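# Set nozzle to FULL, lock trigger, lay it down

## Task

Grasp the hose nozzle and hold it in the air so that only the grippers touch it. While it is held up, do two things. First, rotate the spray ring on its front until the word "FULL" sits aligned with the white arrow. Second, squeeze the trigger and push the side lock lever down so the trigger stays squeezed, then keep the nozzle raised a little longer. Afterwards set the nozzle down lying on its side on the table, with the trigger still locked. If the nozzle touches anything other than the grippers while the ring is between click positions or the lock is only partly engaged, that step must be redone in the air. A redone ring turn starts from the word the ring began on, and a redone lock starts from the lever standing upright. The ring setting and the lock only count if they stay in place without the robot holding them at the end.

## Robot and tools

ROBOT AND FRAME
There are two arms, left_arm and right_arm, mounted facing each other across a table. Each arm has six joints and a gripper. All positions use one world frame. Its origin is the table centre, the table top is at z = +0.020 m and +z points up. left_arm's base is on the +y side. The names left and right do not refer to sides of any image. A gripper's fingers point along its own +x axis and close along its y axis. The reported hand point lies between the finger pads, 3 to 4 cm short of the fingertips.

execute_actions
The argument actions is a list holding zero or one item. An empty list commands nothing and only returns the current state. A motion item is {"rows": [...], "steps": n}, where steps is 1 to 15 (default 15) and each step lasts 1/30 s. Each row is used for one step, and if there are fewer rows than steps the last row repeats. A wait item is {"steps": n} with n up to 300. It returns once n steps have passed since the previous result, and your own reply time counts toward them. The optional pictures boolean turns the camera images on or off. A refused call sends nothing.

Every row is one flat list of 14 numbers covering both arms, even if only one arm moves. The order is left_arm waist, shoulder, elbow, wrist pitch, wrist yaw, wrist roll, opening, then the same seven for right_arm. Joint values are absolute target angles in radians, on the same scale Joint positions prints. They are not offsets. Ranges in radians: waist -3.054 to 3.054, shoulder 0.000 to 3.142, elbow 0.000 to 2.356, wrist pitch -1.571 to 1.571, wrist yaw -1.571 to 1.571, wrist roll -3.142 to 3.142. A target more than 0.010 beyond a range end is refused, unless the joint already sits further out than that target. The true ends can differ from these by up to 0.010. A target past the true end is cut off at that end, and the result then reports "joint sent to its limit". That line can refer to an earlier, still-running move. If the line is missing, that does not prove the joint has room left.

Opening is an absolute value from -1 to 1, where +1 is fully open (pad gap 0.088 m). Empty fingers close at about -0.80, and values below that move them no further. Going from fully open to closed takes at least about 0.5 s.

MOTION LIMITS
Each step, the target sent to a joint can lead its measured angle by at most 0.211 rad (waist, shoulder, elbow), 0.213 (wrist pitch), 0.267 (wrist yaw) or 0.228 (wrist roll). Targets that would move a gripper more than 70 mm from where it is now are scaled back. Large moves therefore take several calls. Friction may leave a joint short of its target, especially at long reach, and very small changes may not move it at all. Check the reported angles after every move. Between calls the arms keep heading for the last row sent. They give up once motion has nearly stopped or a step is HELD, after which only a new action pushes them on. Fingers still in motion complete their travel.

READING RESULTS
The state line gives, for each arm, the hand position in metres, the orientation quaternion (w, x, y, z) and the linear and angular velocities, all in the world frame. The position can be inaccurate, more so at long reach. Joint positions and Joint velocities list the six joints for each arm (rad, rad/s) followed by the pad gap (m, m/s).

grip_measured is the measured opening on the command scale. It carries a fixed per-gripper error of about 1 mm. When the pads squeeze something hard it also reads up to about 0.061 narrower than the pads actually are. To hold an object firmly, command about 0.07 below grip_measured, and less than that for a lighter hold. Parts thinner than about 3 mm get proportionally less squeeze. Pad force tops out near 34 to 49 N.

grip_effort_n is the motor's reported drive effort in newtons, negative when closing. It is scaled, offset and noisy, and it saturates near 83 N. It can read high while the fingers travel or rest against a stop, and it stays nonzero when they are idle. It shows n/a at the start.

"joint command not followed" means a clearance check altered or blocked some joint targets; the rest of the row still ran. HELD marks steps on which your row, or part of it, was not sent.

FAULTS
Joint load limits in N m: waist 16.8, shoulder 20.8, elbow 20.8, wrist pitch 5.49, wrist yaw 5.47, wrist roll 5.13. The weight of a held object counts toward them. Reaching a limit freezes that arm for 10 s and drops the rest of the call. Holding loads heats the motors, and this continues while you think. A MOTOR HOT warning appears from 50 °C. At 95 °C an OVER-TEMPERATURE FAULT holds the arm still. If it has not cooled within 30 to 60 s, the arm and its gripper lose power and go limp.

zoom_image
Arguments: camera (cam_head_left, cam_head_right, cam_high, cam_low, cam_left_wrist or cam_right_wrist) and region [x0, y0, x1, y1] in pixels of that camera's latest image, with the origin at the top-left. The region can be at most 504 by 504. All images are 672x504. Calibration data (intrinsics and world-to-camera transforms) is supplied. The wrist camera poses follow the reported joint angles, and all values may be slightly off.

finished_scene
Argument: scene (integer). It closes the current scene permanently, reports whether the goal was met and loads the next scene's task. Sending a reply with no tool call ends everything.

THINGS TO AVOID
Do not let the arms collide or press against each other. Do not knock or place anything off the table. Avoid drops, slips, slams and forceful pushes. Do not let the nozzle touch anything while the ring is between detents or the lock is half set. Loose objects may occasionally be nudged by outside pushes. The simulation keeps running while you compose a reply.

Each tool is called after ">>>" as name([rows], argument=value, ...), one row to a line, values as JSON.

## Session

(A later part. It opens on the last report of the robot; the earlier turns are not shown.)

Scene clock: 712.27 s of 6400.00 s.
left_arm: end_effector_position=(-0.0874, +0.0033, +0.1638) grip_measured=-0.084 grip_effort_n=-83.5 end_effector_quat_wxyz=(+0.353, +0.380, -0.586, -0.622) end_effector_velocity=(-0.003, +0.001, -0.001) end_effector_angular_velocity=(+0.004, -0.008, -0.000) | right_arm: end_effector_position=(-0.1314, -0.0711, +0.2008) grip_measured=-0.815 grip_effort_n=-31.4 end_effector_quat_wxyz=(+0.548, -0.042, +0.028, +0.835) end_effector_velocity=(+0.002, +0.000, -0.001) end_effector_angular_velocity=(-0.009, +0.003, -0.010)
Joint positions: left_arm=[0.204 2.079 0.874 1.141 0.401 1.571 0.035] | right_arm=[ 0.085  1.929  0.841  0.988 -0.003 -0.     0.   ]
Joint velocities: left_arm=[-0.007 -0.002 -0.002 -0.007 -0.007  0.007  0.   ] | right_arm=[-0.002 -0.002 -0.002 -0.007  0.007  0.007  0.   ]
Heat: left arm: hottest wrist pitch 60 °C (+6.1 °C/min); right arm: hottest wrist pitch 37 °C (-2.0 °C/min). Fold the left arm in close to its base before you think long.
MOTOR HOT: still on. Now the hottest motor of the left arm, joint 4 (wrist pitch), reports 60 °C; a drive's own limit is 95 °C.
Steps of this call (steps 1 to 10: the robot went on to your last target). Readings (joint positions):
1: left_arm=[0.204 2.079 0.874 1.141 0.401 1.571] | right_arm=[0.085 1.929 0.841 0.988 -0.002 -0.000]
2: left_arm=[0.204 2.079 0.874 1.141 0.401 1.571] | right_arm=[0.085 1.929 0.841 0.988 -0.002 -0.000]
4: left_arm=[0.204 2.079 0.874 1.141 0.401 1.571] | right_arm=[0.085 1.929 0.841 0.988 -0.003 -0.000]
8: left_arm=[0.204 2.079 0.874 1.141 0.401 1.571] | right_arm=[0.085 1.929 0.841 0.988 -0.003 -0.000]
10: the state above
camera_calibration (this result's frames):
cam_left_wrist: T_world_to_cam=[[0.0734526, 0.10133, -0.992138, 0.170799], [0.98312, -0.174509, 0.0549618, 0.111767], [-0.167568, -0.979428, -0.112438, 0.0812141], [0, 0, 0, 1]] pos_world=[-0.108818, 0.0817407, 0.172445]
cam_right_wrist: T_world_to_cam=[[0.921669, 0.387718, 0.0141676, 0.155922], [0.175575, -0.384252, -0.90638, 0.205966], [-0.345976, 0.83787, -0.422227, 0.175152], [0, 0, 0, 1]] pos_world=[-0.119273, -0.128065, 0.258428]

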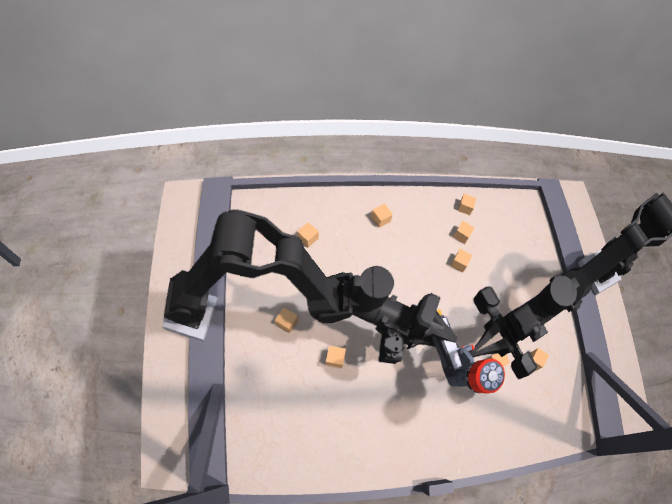

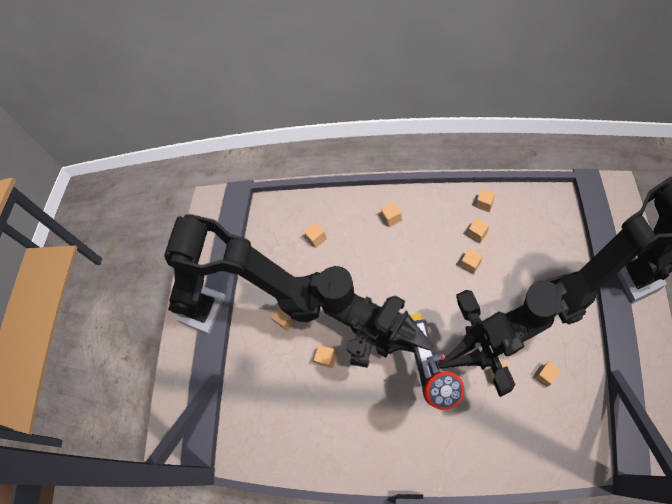

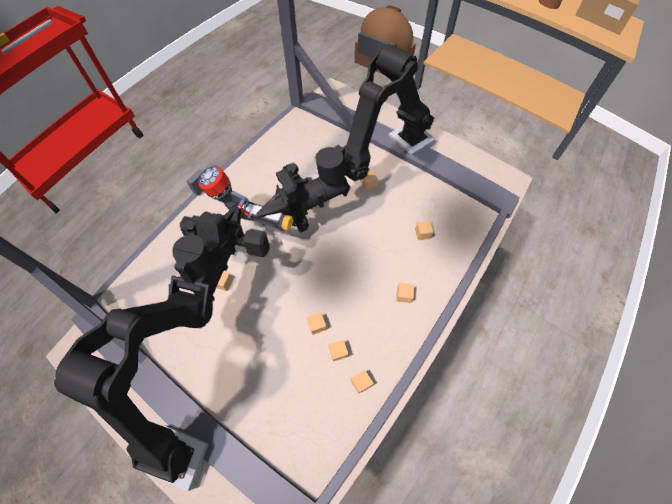

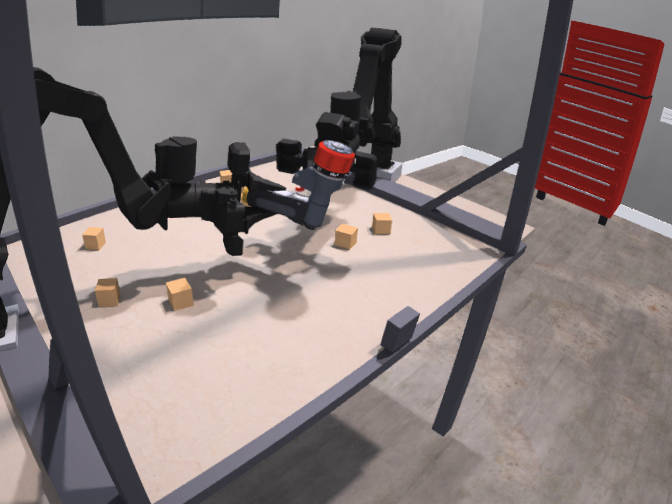

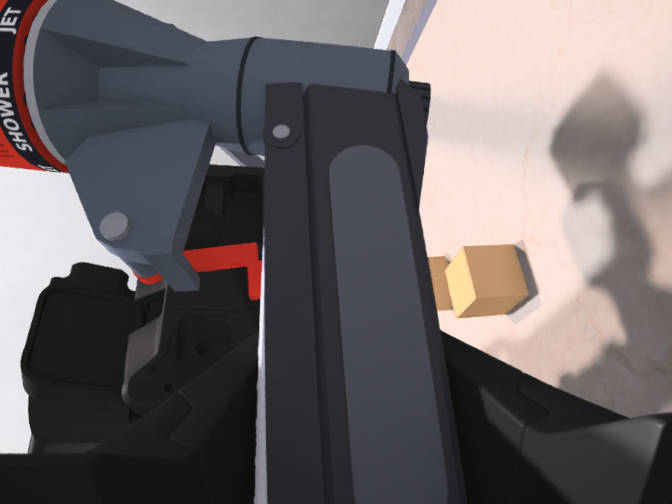

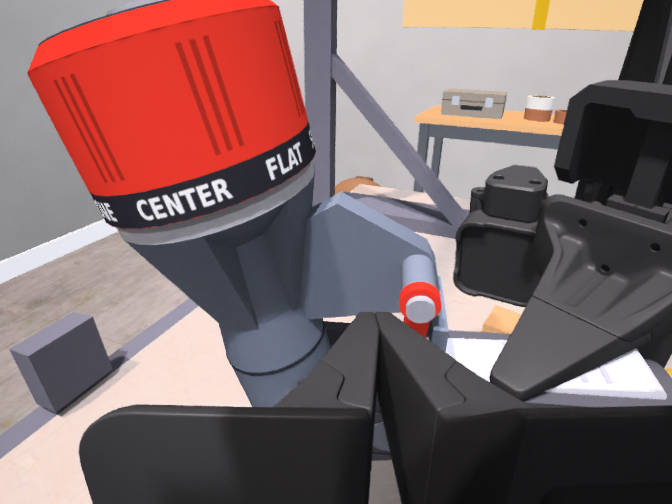

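>>> execute_actions([
  {"rows": [[0.195,2.068,0.885,1.152,0.408,1.571,-0.14,0.072,1.944,0.829,0.982,0.005,-0.005,-0.82],[0.195,2.068,0.885,1.152,0.408,1.571,-0.14,0.076,1.944,0.831,0.981,0.005,-0.005,-0.82],[0.195,2.068,0.885,1.152,0.408,1.571,-0.14,0.079,1.944,0.833,0.979,0.005,-0.005,-0.82],[0.195,2.068,0.885,1.152,0.408,1.571,-0.14,0.080,1.944,0.834,0.977,0.005,-0.005,-0.82],[0.195,2.068,0.885,1.152,0.408,1.571,-0.14,0.080,1.944,0.834,0.974,0.005,-0.005,-0.82],[0.195,2.068,0.885,1.152,0.408,1.571,-0.14,0.080,1.944,0.834,0.971,0.005,-0.005,-0.82],[0.195,2.068,0.885,1.152,0.408,1.571,-0.14,0.080,1.944,0.834,0.968,0.005,-0.005,-0.82],[0.195,2.068,0.885,1.152,0.408,1.571,-0.14,0.080,1.944,0.834,0.965,0.005,-0.005,-0.82],[0.195,2.068,0.885,1.152,0.408,1.571,-0.14,0.080,1.944,0.834,0.962,0.005,-0.005,-0.82],[0.195,2.068,0.885,1.152,0.408,1.571,-0.14,0.080,1.944,0.834,0.960,0.005,-0.005,-0.82],[0.195,2.068,0.885,1.152,0.408,1.571,-0.14,0.080,1.944,0.834,0.959,0.005,-0.005,-0.82],[0.195,2.068,0.885,1.152,0.408,1.571,-0.14,0.080,1.944,0.834,0.958,0.005,-0.005,-0.82],[0.195,2.068,0.885,1.152,0.408,1.571,-0.14,0.079,1.944,0.834,0.958,0.007,-0.005,-0.82],[0.195,2.068,0.885,1.152,0.408,1.571,-0.14,0.078,1.944,0.834,0.958,0.009,-0.005,-0.82],[0.195,2.068,0.885,1.152,0.408,1.571,-0.14,0.077,1.944,0.834,0.958,0.010,-0.005,-0.82]], "steps": 15},
], pictures=false)

>>> execute_actions([
  {"rows": [[0.195,2.068,0.885,1.152,0.408,1.571,-0.14,0.076,1.944,0.834,0.958,0.010,-0.005,-0.82],[0.195,2.068,0.885,1.152,0.408,1.571,-0.14,0.075,1.944,0.834,0.958,0.010,-0.005,-0.82],[0.195,2.068,0.885,1.152,0.408,1.571,-0.14,0.074,1.944,0.834,0.958,0.010,-0.005,-0.82],[0.195,2.068,0.885,1.152,0.408,1.571,-0.14,0.073,1.944,0.834,0.958,0.010,-0.005,-0.82],[0.195,2.068,0.885,1.152,0.408,1.571,-0.14,0.072,1.944,0.834,0.958,0.010,-0.005,-0.82],[0.195,2.068,0.885,1.152,0.408,1.571,-0.14,0.071,1.944,0.834,0.958,0.010,-0.005,-0.82],[0.195,2.068,0.885,1.152,0.408,1.571,-0.14,0.070,1.944,0.834,0.958,0.010,-0.005,-0.82],[0.195,2.068,0.885,1.152,0.408,1.571,-0.14,0.069,1.944,0.834,0.958,0.010,-0.005,-0.82],[0.195,2.068,0.885,1.152,0.408,1.571,-0.14,0.068,1.944,0.834,0.958,0.010,-0.005,-0.82],[0.195,2.068,0.885,1.152,0.408,1.571,-0.14,0.067,1.944,0.834,0.958,0.010,-0.005,-0.82],[0.195,2.068,0.885,1.152,0.408,1.571,-0.14,0.066,1.944,0.834,0.958,0.010,-0.005,-0.82],[0.195,2.068,0.885,1.152,0.408,1.571,-0.14,0.066,1.944,0.834,0.958,0.010,-0.005,-0.82]], "steps": 15},
], pictures=false)

>>> execute_actions([
  {"steps": 6},
])

>>> zoom_image(camera="cam_high", region=[170, 150, 310, 260])

Scene clock: 722.90 s of 6400.00 s.
left_arm: end_effector_position=(-0.0876, +0.0033, +0.1638) grip_measured=-0.084 grip_effort_n=-83.5 end_effector_quat_wxyz=(+0.353, +0.380, -0.586, -0.623) end_effector_velocity=(-0.000, -0.001, +0.000) end_effector_angular_velocity=(+0.006, +0.006, +0.005) | right_arm: end_effector_position=(-0.1314, -0.0716, +0.1961) grip_measured=-0.815 grip_effort_n=-31.4 end_effector_quat_wxyz=(+0.547, -0.051, +0.034, +0.835) end_effector_velocity=(+0.005, +0.001, -0.005) end_effector_angular_velocity=(-0.023, -0.003, -0.015)
Joint positions: left_arm=[0.204 2.079 0.874 1.141 0.401 1.571 0.035] | right_arm=[ 0.085  1.929  0.841  0.966 -0.003 -0.     0.   ]
Joint velocities: left_arm=[-0.002 -0.002  0.002 -0.007 -0.007 -0.007 -0.   ] | right_arm=[-0.007 -0.002 -0.002 -0.022  0.007  0.007  0.   ]
Heat: left arm: hottest wrist pitch 59 °C (+5.0 °C/min); right arm: hottest wrist pitch 37 °C (-2.0 °C/min). Fold the left arm in close to its base before you think long.
MOTOR HOT: still on. Now the hottest motor of the left arm, joint 4 (wrist pitch), reports 59 °C; a drive's own limit is 95 °C.
Steps of this call (steps 1 to 15: the robot went on to your last target; steps 16 to 90: nothing new was sent; then 7.13 s passed at rest; steps 91 to 105: all 15 steps of this action). Readings (joint positions):
91: left_arm=[0.204 2.079 0.874 1.141 0.401 1.571] | right_arm=[0.085 1.929 0.841 0.988 -0.003 -0.000]
92: left_arm=[0.204 2.079 0.874 1.141 0.401 1.571] | right_arm=[0.085 1.929 0.841 0.988 -0.003 -0.000]
94: left_arm=[0.204 2.079 0.874 1.141 0.401 1.571] | right_arm=[0.085 1.929 0.841 0.987 -0.003 -0.000]
98: left_arm=[0.204 2.079 0.874 1.141 0.401 1.571] | right_arm=[0.085 1.929 0.841 0.977 -0.003 -0.000]
105: the state above

Scene clock: 723.40 s of 6400.00 s.
left_arm: end_effector_position=(-0.0876, +0.0033, +0.1638) grip_measured=-0.084 grip_effort_n=-83.5 end_effector_quat_wxyz=(+0.353, +0.380, -0.586, -0.623) end_effector_velocity=(-0.000, +0.000, -0.001) end_effector_angular_velocity=(+0.017, +0.018, +0.006) | right_arm: end_effector_position=(-0.1298, -0.0710, +0.1956) grip_measured=-0.815 grip_effort_n=-31.4 end_effector_quat_wxyz=(+0.548, -0.052, +0.034, +0.834) end_effector_velocity=(+0.003, -0.000, -0.005) end_effector_angular_velocity=(-0.018, -0.014, +0.001)
Joint positions: left_arm=[0.204 2.079 0.874 1.141 0.401 1.571 0.035] | right_arm=[ 0.082  1.929  0.841  0.964 -0.003 -0.     0.   ]
Joint velocities: left_arm=[-0.002 -0.002 -0.002 -0.007 -0.007 -0.022  0.   ] | right_arm=[-0.007 -0.002 -0.002 -0.022 -0.007 -0.007  0.   ]
Heat: left arm: hottest wrist pitch 59 °C (+5.0 °C/min); right arm: hottest wrist pitch 37 °C (-2.0 °C/min). Fold the left arm in close to its base before you think long.
MOTOR HOT: still on. Now the hottest motor of the left arm, joint 4 (wrist pitch), reports 59 °C; a drive's own limit is 95 °C.
Steps of this call (steps 1 to 15: all 15 steps of this action). Readings (joint positions):
1: left_arm=[0.204 2.079 0.874 1.141 0.401 1.571] | right_arm=[0.085 1.929 0.841 0.965 -0.003 -0.000]
2: left_arm=[0.204 2.079 0.874 1.141 0.401 1.571] | right_arm=[0.085 1.929 0.841 0.965 -0.003 -0.000]
4: left_arm=[0.204 2.079 0.874 1.141 0.401 1.571] | right_arm=[0.085 1.929 0.841 0.965 -0.003 -0.000]
8: left_arm=[0.204 2.079 0.874 1.141 0.401 1.571] | right_arm=[0.084 1.929 0.841 0.965 -0.003 -0.000]
15: the state above

Scene clock: 723.60 s of 6400.00 s.
left_arm: end_effector_position=(-0.0876, +0.0033, +0.1638) grip_measured=-0.084 grip_effort_n=-83.5 end_effector_quat_wxyz=(+0.353, +0.380, -0.586, -0.623) end_effector_velocity=(+0.002, -0.000, -0.001) end_effector_angular_velocity=(+0.011, +0.005, +0.010) | right_arm: end_effector_position=(-0.1298, -0.0710, +0.1956) grip_measured=-0.815 grip_effort_n=-31.4 end_effector_quat_wxyz=(+0.548, -0.052, +0.034, +0.834) end_effector_velocity=(+0.000, -0.001, -0.004) end_effector_angular_velocity=(-0.009, -0.011, +0.006)
Joint positions: left_arm=[0.204 2.079 0.874 1.141 0.401 1.571 0.035] | right_arm=[ 0.082  1.929  0.841  0.964 -0.003 -0.     0.   ]
Joint velocities: left_arm=[ 0.002 -0.002 -0.002 -0.007 -0.007 -0.007  0.   ] | right_arm=[-0.002  0.002 -0.002 -0.007 -0.007 -0.007  0.   ]
Heat: left arm: hottest wrist pitch 59 °C (+5.0 °C/min); right arm: hottest wrist pitch 37 °C (-2.0 °C/min). Fold the left arm in close to its base before you think long.
MOTOR HOT: still on. Now the hottest motor of the left arm, joint 4 (wrist pitch), reports 59 °C; a drive's own limit is 95 °C.
Steps of this call (steps 1 to 6: the robot went on to your last target). Readings (joint positions):
1: left_arm=[0.204 2.079 0.874 1.141 0.401 1.571] | right_arm=[0.082 1.929 0.841 0.964 -0.003 -0.000]
2: left_arm=[0.204 2.079 0.874 1.141 0.401 1.571] | right_arm=[0.082 1.929 0.841 0.964 -0.003 -0.000]
4: left_arm=[0.204 2.079 0.874 1.141 0.401 1.571] | right_arm=[0.082 1.929 0.841 0.964 -0.003 -0.000]
6: the state above
camera_calibration (this result's frames):
cam_left_wrist: T_world_to_cam=[[0.0734912, 0.101302, -0.992138, 0.170813], [0.983054, -0.174885, 0.0549618, 0.111954], [-0.167942, -0.979364, -0.112438, 0.0811864], [0, 0, 0, 1]] pos_world=[-0.108975, 0.0817863, 0.172445]
cam_right_wrist: T_world_to_cam=[[0.922715, 0.385214, 0.0143843, 0.154391], [0.182791, -0.404383, -0.896137, 0.198562], [-0.339388, 0.829509, -0.443544, 0.177924], [0, 0, 0, 1]] pos_world=[-0.118369, -0.126768, 0.254635]

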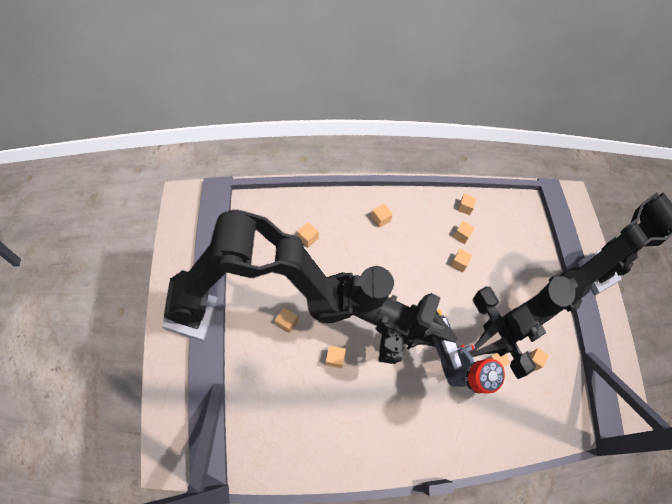

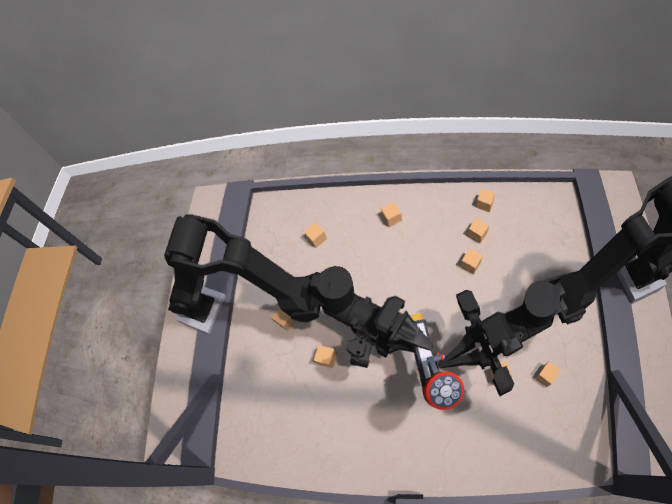

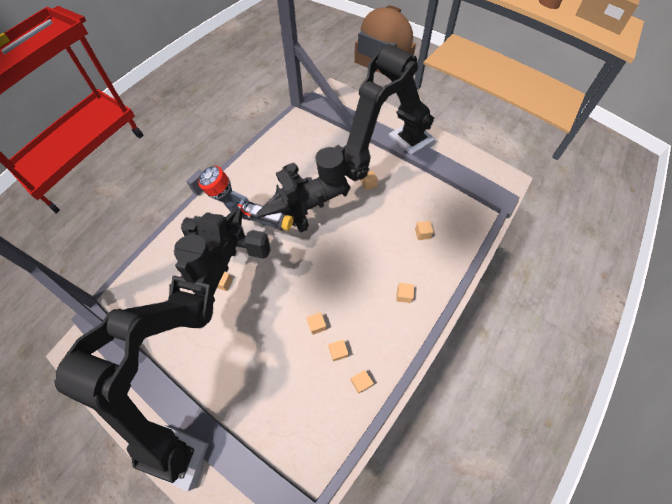

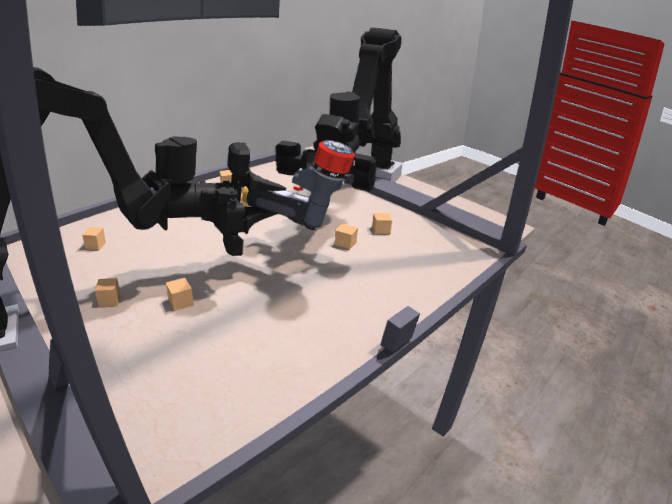

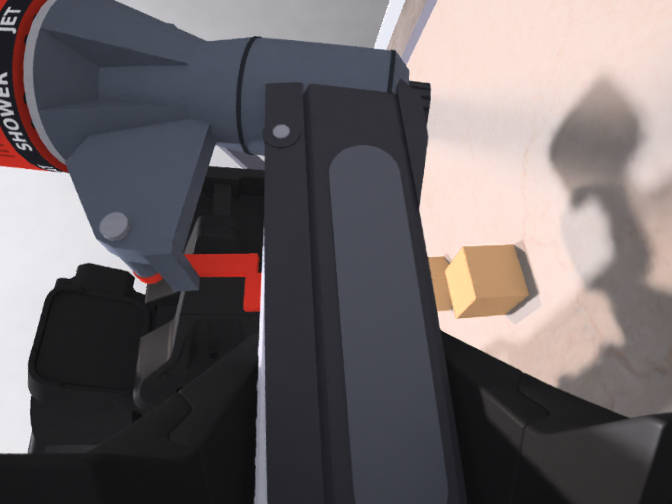

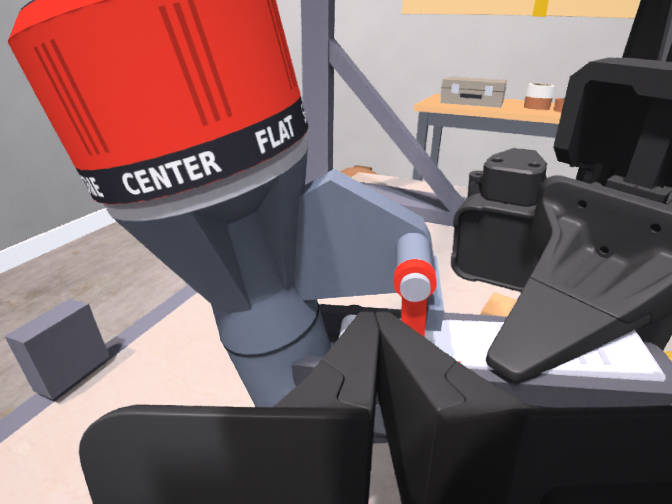

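Region (170, 150, 310, 260) of cam_high's 672x504 image, scaled by 3.600, with more detail than that image has; it fills the top 396 rows of this view, and the rest is white.

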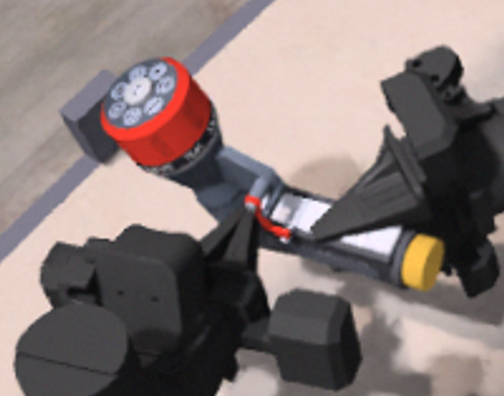

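>>> execute_actions([
  {"rows": [[0.194,2.068,0.885,1.152,0.408,1.571,-0.14,0.065,1.944,0.834,0.958,0.011,-0.005,-0.82],[0.193,2.068,0.885,1.152,0.408,1.571,-0.14,0.064,1.944,0.834,0.958,0.012,-0.005,-0.82],[0.192,2.068,0.885,1.152,0.408,1.571,-0.14,0.063,1.944,0.834,0.958,0.013,-0.005,-0.82],[0.192,2.068,0.885,1.152,0.408,1.571,-0.14,0.062,1.944,0.834,0.958,0.014,-0.005,-0.82],[0.192,2.068,0.885,1.152,0.408,1.571,-0.14,0.061,1.944,0.834,0.958,0.014,-0.005,-0.82],[0.192,2.068,0.885,1.152,0.408,1.571,-0.14,0.060,1.944,0.834,0.958,0.014,-0.005,-0.82],[0.192,2.068,0.885,1.152,0.408,1.571,-0.14,0.059,1.944,0.834,0.958,0.014,-0.005,-0.82]], "steps": 15},
])

>>> zoom_image(camera="cam_right_wrist", region=[320, 220, 500, 355])

>>> zoom_image(camera="cam_left_wrist", region=[90, 190, 290, 340])

Scene clock: 729.20 s of 6400.00 s.
left_arm: end_effector_position=(-0.0876, +0.0033, +0.1638) grip_measured=-0.084 grip_effort_n=-83.5 end_effector_quat_wxyz=(+0.353, +0.380, -0.586, -0.623) end_effector_velocity=(+0.000, -0.000, +0.001) end_effector_angular_velocity=(-0.001, -0.006, -0.005) | right_arm: end_effector_position=(-0.1294, -0.0708, +0.1956) grip_measured=-0.815 grip_effort_n=-31.4 end_effector_quat_wxyz=(+0.549, -0.052, +0.034, +0.834) end_effector_velocity=(-0.000, +0.000, +0.001) end_effector_angular_velocity=(-0.005, +0.005, -0.006)
Joint positions: left_arm=[0.204 2.079 0.874 1.141 0.401 1.571 0.035] | right_arm=[ 0.081  1.929  0.841  0.964 -0.003 -0.001  0.   ]
Joint velocities: left_arm=[ 0.002 -0.002  0.002 -0.007  0.007  0.007 -0.   ] | right_arm=[ 0.002 -0.002  0.002 -0.007  0.007  0.007  0.   ]
Heat: left arm: hottest wrist pitch 59 °C (+5.0 °C/min); right arm: hottest wrist pitch 37 °C (-1.0 °C/min). Fold the left arm in close to its base before you think long.
MOTOR HOT: still on. Now the hottest motor of the left arm, joint 4 (wrist pitch), reports 59 °C; a drive's own limit is 95 °C.
Steps of this call (steps 1 to 15: the robot went on to your last target; steps 16 to 90: nothing new was sent; then 2.10 s passed at rest; steps 91 to 105: all 15 steps of this action). Readings (joint positions):
91: left_arm=[0.204 2.079 0.874 1.141 0.401 1.571] | right_arm=[0.082 1.929 0.841 0.964 -0.003 -0.000]
92: left_arm=[0.204 2.079 0.874 1.141 0.401 1.571] | right_arm=[0.082 1.929 0.841 0.964 -0.003 -0.001]
94: left_arm=[0.204 2.079 0.874 1.141 0.401 1.571] | right_arm=[0.082 1.929 0.841 0.964 -0.003 -0.001]
98: left_arm=[0.204 2.079 0.874 1.141 0.401 1.571] | right_arm=[0.081 1.929 0.841 0.964 -0.003 -0.001]
105: the state above
camera_calibration (this result's frames):
cam_left_wrist: T_world_to_cam=[[0.0734912, 0.101302, -0.992138, 0.170813], [0.983054, -0.174885, 0.0549618, 0.111954], [-0.167942, -0.979364, -0.112438, 0.0811864], [0, 0, 0, 1]] pos_world=[-0.108975, 0.0817863, 0.172445]
cam_right_wrist: T_world_to_cam=[[0.922986, 0.384551, 0.0147628, 0.153927], [0.182813, -0.404379, -0.896134, 0.198561], [-0.33864, 0.829818, -0.443537, 0.178036], [0, 0, 0, 1]] pos_world=[-0.118082, -0.126636, 0.254631]

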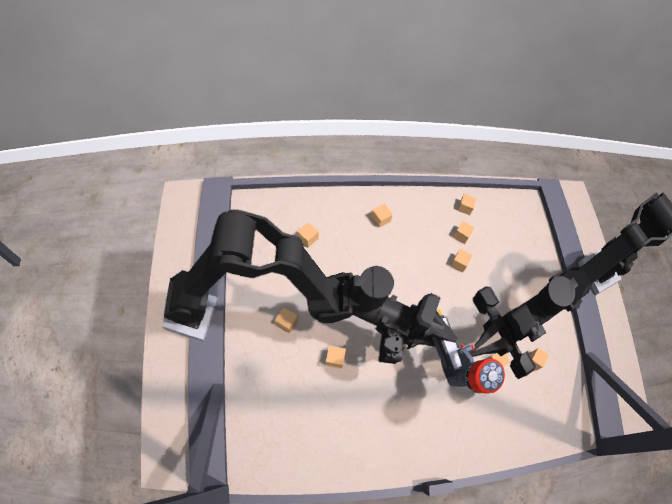

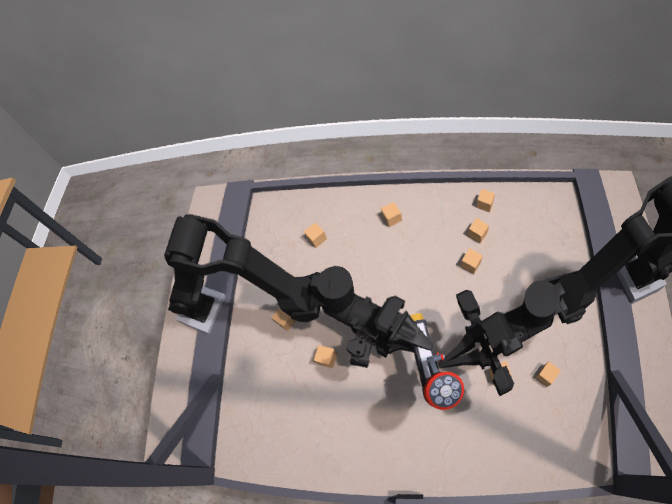

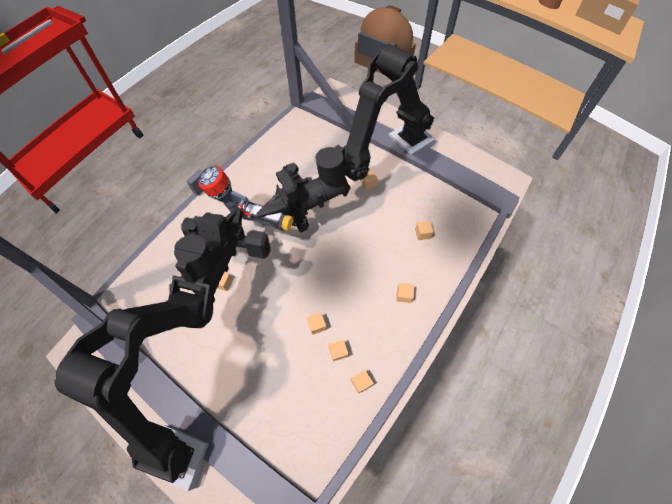

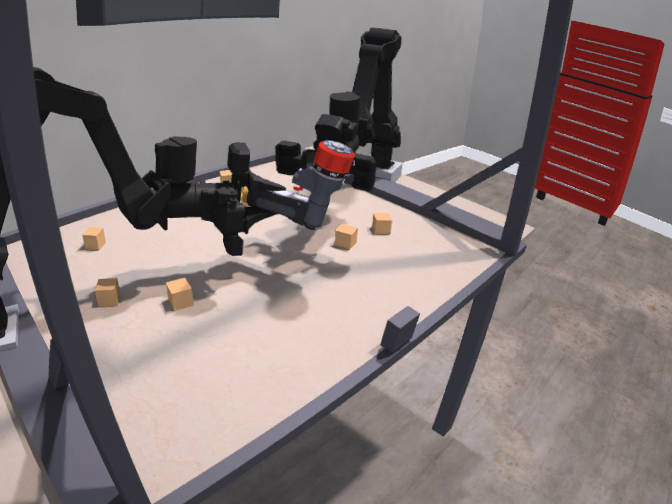

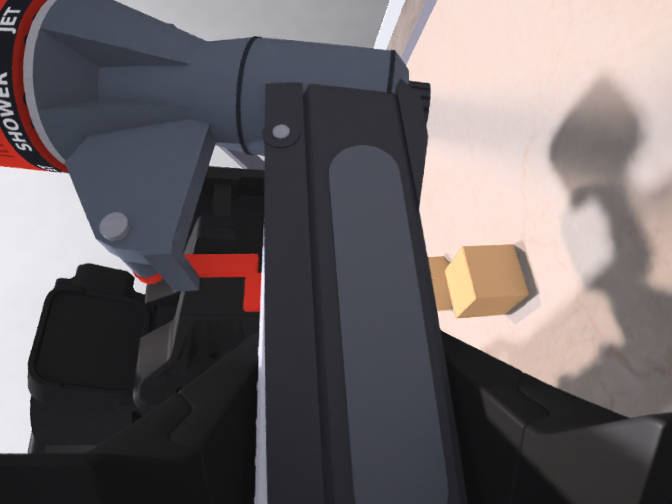

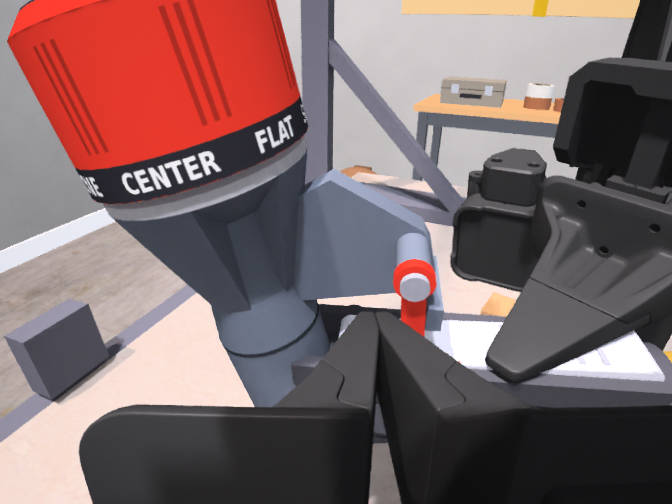

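Region (320, 220, 500, 355) of cam_right_wrist's 672x504 image, scaled by 2.800, with more detail than that image has; it fills the top 378 rows of this view, and the rest is white.

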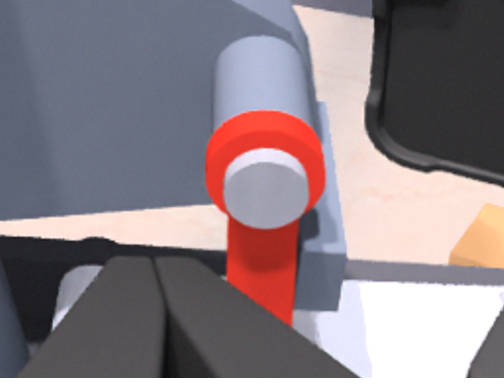

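Region (90, 190, 290, 340) of cam_left_wrist's 672x504 image, scaled by 2.520, with more detail than that image has; it fills the top 378 rows of this view, and the rest is white.

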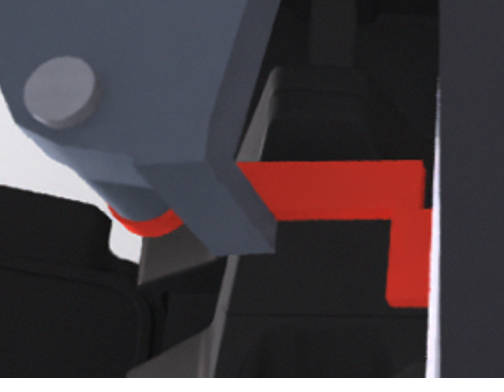

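>>> execute_actions([
  {"rows": [[0.195,2.068,0.885,1.152,0.406,1.571,-0.14,0.066,1.940,0.834,0.960,0.010,-0.005,-0.82],[0.198,2.068,0.885,1.152,0.405,1.571,-0.14,0.073,1.936,0.834,0.962,0.006,-0.005,-0.82],[0.201,2.068,0.885,1.152,0.403,1.571,-0.14,0.079,1.932,0.834,0.963,0.002,-0.005,-0.82],[0.203,2.068,0.885,1.152,0.402,1.571,-0.14,0.084,1.929,0.834,0.964,0.000,-0.005,-0.82],[0.203,2.068,0.885,1.152,0.402,1.571,-0.14,0.087,1.927,0.834,0.964,-0.002,-0.005,-0.82],[0.203,2.068,0.885,1.152,0.402,1.571,-0.14,0.090,1.925,0.834,0.964,-0.003,-0.005,-0.82],[0.203,2.068,0.885,1.152,0.402,1.571,-0.14,0.092,1.924,0.834,0.964,-0.003,-0.005,-0.82],[0.203,2.068,0.885,1.152,0.402,1.571,-0.14,0.093,1.923,0.833,0.964,-0.003,-0.005,-0.82],[0.203,2.068,0.885,1.152,0.402,1.571,-0.14,0.094,1.922,0.832,0.964,-0.003,-0.005,-0.82],[0.203,2.068,0.885,1.152,0.402,1.571,-0.14,0.094,1.921,0.831,0.964,-0.003,-0.005,-0.82]], "steps": 12},
], pictures=false)

>>> execute_actions([
  {"rows": [[0.203,2.068,0.885,1.152,0.402,1.571,-0.14,0.094,1.919,0.829,0.964,-0.003,-0.005,-0.82],[0.203,2.068,0.885,1.152,0.402,1.571,-0.14,0.094,1.915,0.825,0.964,-0.003,-0.005,-0.82],[0.203,2.068,0.885,1.152,0.402,1.571,-0.14,0.094,1.907,0.818,0.964,-0.003,-0.005,-0.82],[0.203,2.068,0.885,1.152,0.402,1.571,-0.14,0.094,1.896,0.807,0.964,-0.003,-0.005,-0.82],[0.203,2.068,0.885,1.152,0.402,1.571,-0.14,0.094,1.882,0.794,0.964,-0.003,-0.005,-0.82],[0.203,2.068,0.885,1.152,0.402,1.571,-0.14,0.094,1.866,0.778,0.964,-0.003,-0.005,-0.82],[0.203,2.068,0.885,1.152,0.402,1.571,-0.14,0.094,1.847,0.760,0.964,-0.003,-0.005,-0.82],[0.203,2.068,0.885,1.152,0.402,1.571,-0.14,0.094,1.825,0.740,0.964,-0.003,-0.005,-0.82],[0.203,2.068,0.885,1.152,0.402,1.571,-0.14,0.094,1.802,0.717,0.964,-0.003,-0.005,-0.82],[0.203,2.068,0.885,1.152,0.402,1.571,-0.14,0.094,1.776,0.693,0.964,-0.003,-0.005,-0.82],[0.203,2.068,0.885,1.152,0.402,1.571,-0.14,0.094,1.749,0.668,0.964,-0.003,-0.005,-0.82],[0.203,2.068,0.885,1.152,0.402,1.571,-0.14,0.094,1.721,0.641,0.964,-0.003,-0.005,-0.82],[0.203,2.068,0.885,1.152,0.402,1.571,-0.14,0.094,1.692,0.613,0.964,-0.003,-0.005,-0.82],[0.203,2.068,0.885,1.152,0.402,1.571,-0.14,0.094,1.662,0.584,0.964,-0.003,-0.005,-0.82],[0.203,2.068,0.885,1.152,0.402,1.571,-0.14,0.094,1.632,0.556,0.964,-0.003,-0.005,-0.82]], "steps": 15},
], pictures=false)

>>> execute_actions([
  {"rows": [[0.203,2.068,0.885,1.152,0.402,1.571,-0.14,0.094,1.601,0.527,0.964,-0.003,-0.005,-0.82],[0.203,2.068,0.885,1.152,0.402,1.571,-0.14,0.094,1.571,0.498,0.964,-0.003,-0.005,-0.82],[0.203,2.068,0.885,1.152,0.402,1.571,-0.14,0.094,1.542,0.470,0.964,-0.003,-0.005,-0.82],[0.203,2.068,0.885,1.152,0.402,1.571,-0.14,0.094,1.514,0.443,0.964,-0.003,-0.005,-0.82],[0.203,2.068,0.885,1.152,0.402,1.571,-0.14,0.094,1.487,0.418,0.964,-0.003,-0.005,-0.82],[0.203,2.068,0.885,1.152,0.402,1.571,-0.14,0.094,1.461,0.394,0.964,-0.003,-0.005,-0.82],[0.203,2.068,0.885,1.152,0.402,1.571,-0.14,0.094,1.438,0.371,0.964,-0.003,-0.005,-0.82],[0.203,2.068,0.885,1.152,0.402,1.571,-0.14,0.094,1.416,0.351,0.964,-0.003,-0.005,-0.82],[0.203,2.068,0.885,1.152,0.402,1.571,-0.14,0.094,1.397,0.333,0.964,-0.003,-0.005,-0.82],[0.203,2.068,0.885,1.152,0.402,1.571,-0.14,0.094,1.381,0.317,0.964,-0.003,-0.005,-0.82],[0.203,2.068,0.885,1.152,0.402,1.571,-0.14,0.094,1.367,0.304,0.964,-0.003,-0.005,-0.82],[0.203,2.068,0.885,1.152,0.402,1.571,-0.14,0.094,1.356,0.293,0.964,-0.003,-0.005,-0.82],[0.203,2.068,0.885,1.152,0.402,1.571,-0.14,0.094,1.348,0.286,0.964,-0.003,-0.005,-0.82],[0.203,2.068,0.885,1.152,0.402,1.571,-0.14,0.094,1.344,0.282,0.964,-0.003,-0.005,-0.82],[0.203,2.068,0.885,1.152,0.402,1.571,-0.14,0.094,1.342,0.280,0.964,-0.003,-0.005,-0.82]], "steps": 15},
], pictures=false)

>>> execute_actions([
  {"steps": 12},
])

>>> zoom_image(camera="cam_right_wrist", region=[200, 60, 540, 315])

Scene clock: 791.23 s of 6400.00 s.
left_arm: end_effector_position=(-0.0872, +0.0032, +0.1638) grip_measured=-0.084 grip_effort_n=-83.5 end_effector_quat_wxyz=(+0.354, +0.380, -0.586, -0.622) end_effector_velocity=(-0.000, +0.000, +0.002) end_effector_angular_velocity=(-0.004, +0.007, +0.005) | right_arm: end_effector_position=(-0.1338, -0.0727, +0.1956) grip_measured=-0.815 grip_effort_n=-30.9 end_effector_quat_wxyz=(+0.545, -0.052, +0.034, +0.836) end_effector_velocity=(-0.013, -0.006, -0.003) end_effector_angular_velocity=(-0.014, -0.011, +0.045)
Joint positions: left_arm=[0.204 2.079 0.874 1.141 0.401 1.571 0.035] | right_arm=[ 0.091  1.929  0.841  0.964 -0.003 -0.001  0.   ]
Joint velocities: left_arm=[-0.002 -0.002 -0.002  0.007 -0.007 -0.007 -0.   ] | right_arm=[ 0.022 -0.002  0.002 -0.022 -0.022 -0.007  0.   ]
Heat: left arm: hottest wrist pitch 58 °C (-1.0 °C/min); right arm: hottest wrist pitch 37 °C (+0.0 °C/min). Fold the left arm in close to its base before you think long.
MOTOR HOT: still on. Now the hottest motor of the left arm, joint 4 (wrist pitch), reports 58 °C; a drive's own limit is 95 °C.
Steps of this call (steps 1 to 15: the robot went on to your last target; steps 16 to 90: nothing new was sent; then 58.63 s passed at rest; steps 91 to 102: all 12 steps of this action). Readings (joint positions):
91: left_arm=[0.204 2.079 0.874 1.141 0.401 1.571] | right_arm=[0.081 1.929 0.841 0.964 -0.003 -0.001]
92: left_arm=[0.204 2.079 0.874 1.141 0.401 1.571] | right_arm=[0.081 1.929 0.841 0.964 -0.003 -0.001]
94: left_arm=[0.204 2.079 0.874 1.141 0.401 1.571] | right_arm=[0.082 1.929 0.841 0.964 -0.003 -0.001]
98: left_arm=[0.204 2.079 0.874 1.141 0.401 1.571] | right_arm=[0.085 1.929 0.841 0.964 -0.003 -0.001]
102: the state above

Scene clock: 791.73 s of 6400.00 s.
left_arm: end_effector_position=(-0.0872, +0.0032, +0.1638) grip_measured=-0.084 grip_effort_n=-83.5 end_effector_quat_wxyz=(+0.354, +0.380, -0.586, -0.622) end_effector_velocity=(-0.000, +0.000, -0.001) end_effector_angular_velocity=(+0.011, +0.005, +0.005) | right_arm: end_effector_position=(-0.1123, -0.1229, +0.2163) grip_measured=-0.815 grip_effort_n=-30.9 end_effector_quat_wxyz=(+0.545, -0.046, +0.029, +0.837) end_effector_velocity=(+0.084, -0.197, +0.055) end_effector_angular_velocity=(+0.058, +0.020, +0.020)
Joint positions: left_arm=[0.204 2.079 0.874 1.141 0.401 1.571 0.035] | right_arm=[ 0.092  1.702  0.63   0.964 -0.003 -0.001  0.   ]
Joint velocities: left_arm=[-0.002 -0.002 -0.002 -0.007 -0.007 -0.007  0.   ] | right_arm=[-0.002 -0.872 -0.803 -0.007 -0.022 -0.007  0.   ]
Heat: left arm: hottest wrist pitch 58 °C (-1.0 °C/min); right arm: hottest wrist pitch 37 °C (+0.0 °C/min). Fold the left arm in close to its base before you think long.
MOTOR HOT: still on. Now the hottest motor of the left arm, joint 4 (wrist pitch), reports 58 °C; a drive's own limit is 95 °C.
Steps of this call (steps 1 to 15: all 15 steps of this action). Readings (joint positions):
1: left_arm=[0.204 2.079 0.874 1.141 0.401 1.571] | right_arm=[0.091 1.929 0.841 0.964 -0.003 -0.001]
2: left_arm=[0.204 2.079 0.874 1.141 0.401 1.571] | right_arm=[0.091 1.928 0.840 0.964 -0.003 -0.001]
4: left_arm=[0.204 2.079 0.874 1.141 0.401 1.571] | right_arm=[0.092 1.920 0.833 0.964 -0.003 -0.001]
8: left_arm=[0.204 2.079 0.874 1.141 0.401 1.571] | right_arm=[0.092 1.873 0.787 0.964 -0.003 -0.001]
15: the state above

Scene clock: 792.23 s of 6400.00 s.
left_arm: end_effector_position=(-0.0872, +0.0032, +0.1638) grip_measured=-0.084 grip_effort_n=-83.5 end_effector_quat_wxyz=(+0.354, +0.380, -0.586, -0.622) end_effector_velocity=(+0.002, -0.001, +0.001) end_effector_angular_velocity=(-0.001, -0.008, +0.019) | right_arm: end_effector_position=(-0.0777, -0.2015, +0.2194) grip_measured=-0.815 grip_effort_n=-31.4 end_effector_quat_wxyz=(+0.545, -0.039, +0.025, +0.837) end_effector_velocity=(+0.020, -0.052, -0.010) end_effector_angular_velocity=(+0.009, -0.002, +0.020)
Joint positions: left_arm=[0.204 2.079 0.874 1.141 0.401 1.571 0.035] | right_arm=[ 0.092  1.362  0.306  0.964 -0.003 -0.001  0.   ]
Joint velocities: left_arm=[-0.002 -0.007 -0.002 -0.007 -0.022  0.007 -0.   ] | right_arm=[-0.002 -0.217 -0.217  0.007 -0.022 -0.007  0.   ]
Heat: left arm: hottest wrist pitch 58 °C (-1.0 °C/min); right arm: hottest wrist pitch 37 °C (+0.0 °C/min). Fold the left arm in close to its base before you think long.
MOTOR HOT: still on. Now the hottest motor of the left arm, joint 4 (wrist pitch), reports 58 °C; a drive's own limit is 95 °C.
Steps of this call (steps 1 to 15: all 15 steps of this action). Readings (joint positions):
1: left_arm=[0.204 2.079 0.874 1.141 0.401 1.571] | right_arm=[0.092 1.673 0.602 0.964 -0.003 -0.001]
2: left_arm=[0.204 2.079 0.874 1.141 0.401 1.571] | right_arm=[0.092 1.643 0.575 0.964 -0.003 -0.001]
4: left_arm=[0.204 2.079 0.874 1.141 0.401 1.571] | right_arm=[0.092 1.583 0.518 0.964 -0.003 -0.001]
8: left_arm=[0.204 2.079 0.874 1.141 0.401 1.571] | right_arm=[0.092 1.475 0.415 0.964 -0.003 -0.001]
15: the state above

Scene clock: 792.63 s of 6400.00 s.
left_arm: end_effector_position=(-0.0872, +0.0032, +0.1638) grip_measured=-0.084 grip_effort_n=-83.5 end_effector_quat_wxyz=(+0.354, +0.380, -0.586, -0.622) end_effector_velocity=(+0.002, -0.001, -0.001) end_effector_angular_velocity=(+0.011, +0.005, +0.020) | right_arm: end_effector_position=(-0.0763, -0.2048, +0.2189) grip_measured=-0.815 grip_effort_n=-31.4 end_effector_quat_wxyz=(+0.545, -0.038, +0.025, +0.837) end_effector_velocity=(+0.002, -0.000, -0.000) end_effector_angular_velocity=(+0.000, -0.007, +0.001)
Joint positions: left_arm=[0.204 2.079 0.874 1.141 0.401 1.571 0.035] | right_arm=[ 0.092  1.348  0.293  0.964 -0.003 -0.001  0.   ]
Joint velocities: left_arm=[-0.002 -0.002 -0.002 -0.007 -0.022 -0.007  0.   ] | right_arm=[-0.007 -0.007 -0.002 -0.007 -0.007 -0.007  0.   ]
Heat: left arm: hottest wrist pitch 58 °C (-1.0 °C/min); right arm: hottest wrist pitch 37 °C (+0.0 °C/min). Fold the left arm in close to its base before you think long.
MOTOR HOT: still on. Now the hottest motor of the left arm, joint 4 (wrist pitch), reports 58 °C; a drive's own limit is 95 °C.
Steps of this call (steps 1 to 12: the robot went on to your last target). Readings (joint positions):
1: left_arm=[0.204 2.079 0.874 1.141 0.401 1.571] | right_arm=[0.092 1.357 0.301 0.964 -0.003 -0.001]
2: left_arm=[0.204 2.079 0.874 1.141 0.401 1.571] | right_arm=[0.092 1.354 0.298 0.964 -0.003 -0.001]
4: left_arm=[0.204 2.079 0.874 1.141 0.401 1.571] | right_arm=[0.092 1.350 0.295 0.964 -0.003 -0.001]
8: left_arm=[0.204 2.079 0.874 1.141 0.401 1.571] | right_arm=[0.092 1.348 0.293 0.964 -0.003 -0.001]
12: the state above
camera_calibration (this result's frames):
cam_left_wrist: T_world_to_cam=[[0.0734139, 0.101358, -0.992138, 0.170786], [0.983187, -0.174134, 0.0549618, 0.111581], [-0.167194, -0.979492, -0.112438, 0.0812418], [0, 0, 0, 1]] pos_world=[-0.10866, 0.0816952, 0.172445]
cam_right_wrist: T_world_to_cam=[[0.919023, 0.393939, 0.0144541, 0.157741], [0.174911, -0.374643, -0.910521, 0.164134], [-0.353274, 0.839318, -0.41321, 0.31168], [0, 0, 0, 1]] pos_world=[-0.0635677, -0.262247, 0.275957]

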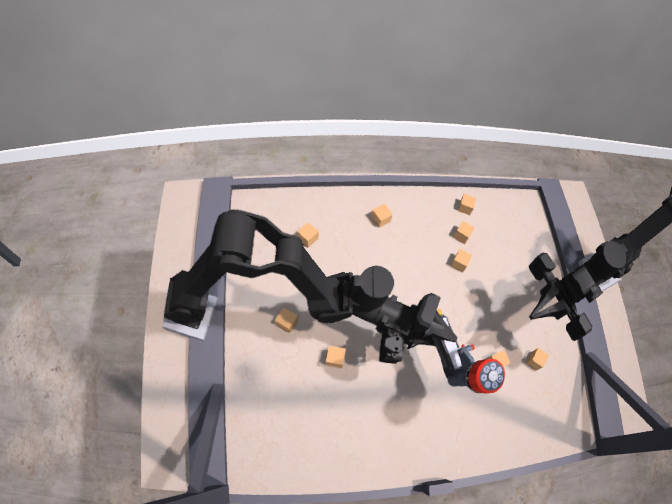

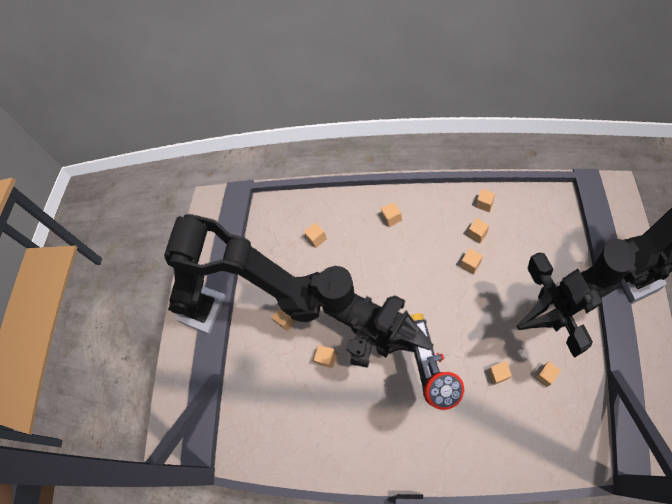

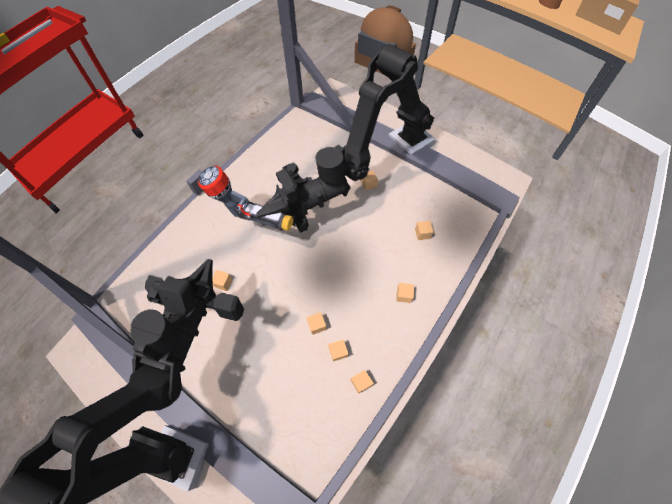

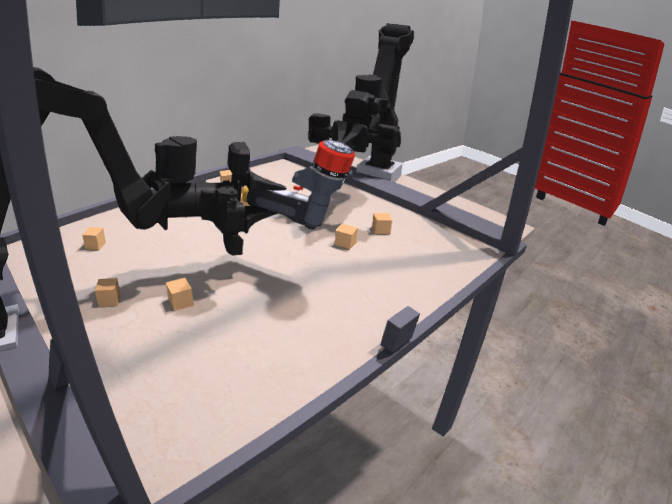

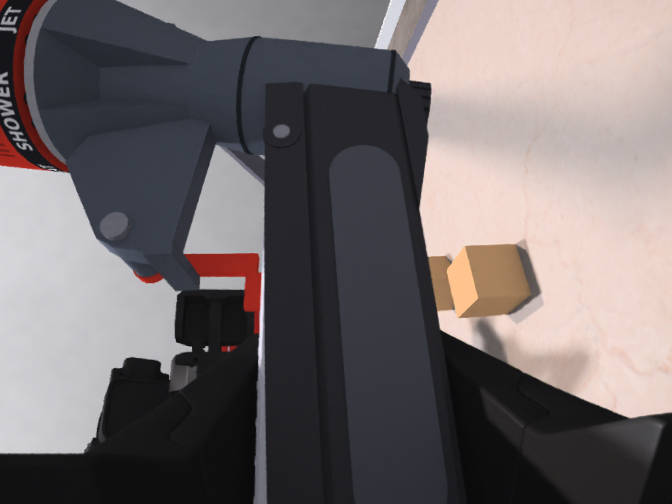

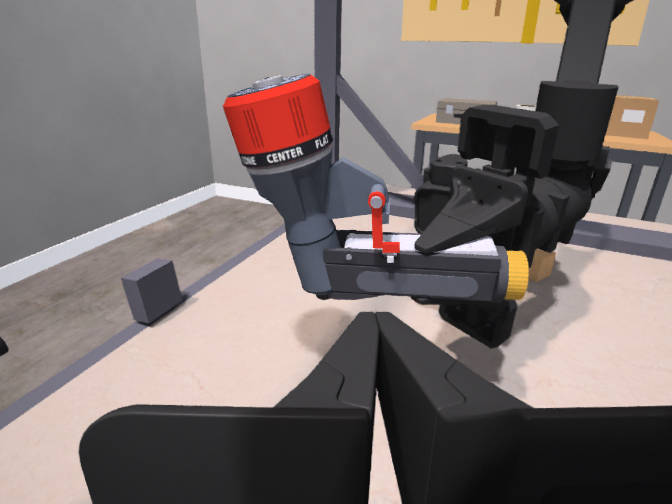

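Region (200, 60, 540, 315) of cam_right_wrist's 672x504 image, scaled by 1.482, with more detail than that image has; it fills the top 378 rows of this view, and the rest is white.

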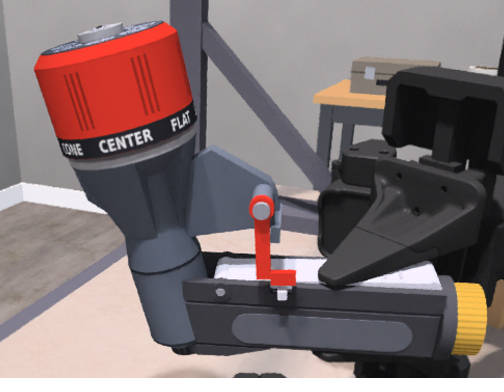

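>>> zoom_image(camera="cam_low", region=[270, 130, 390, 240])

Region (270, 130, 390, 240) of cam_low's 672x504 image, scaled by 4.200, with more detail than that image has; it fills the top 462 rows of this view, and the rest is white.

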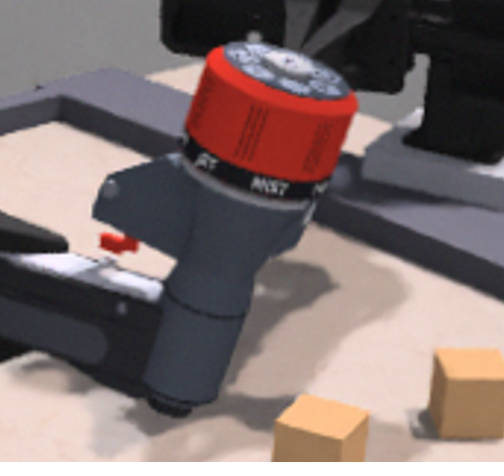

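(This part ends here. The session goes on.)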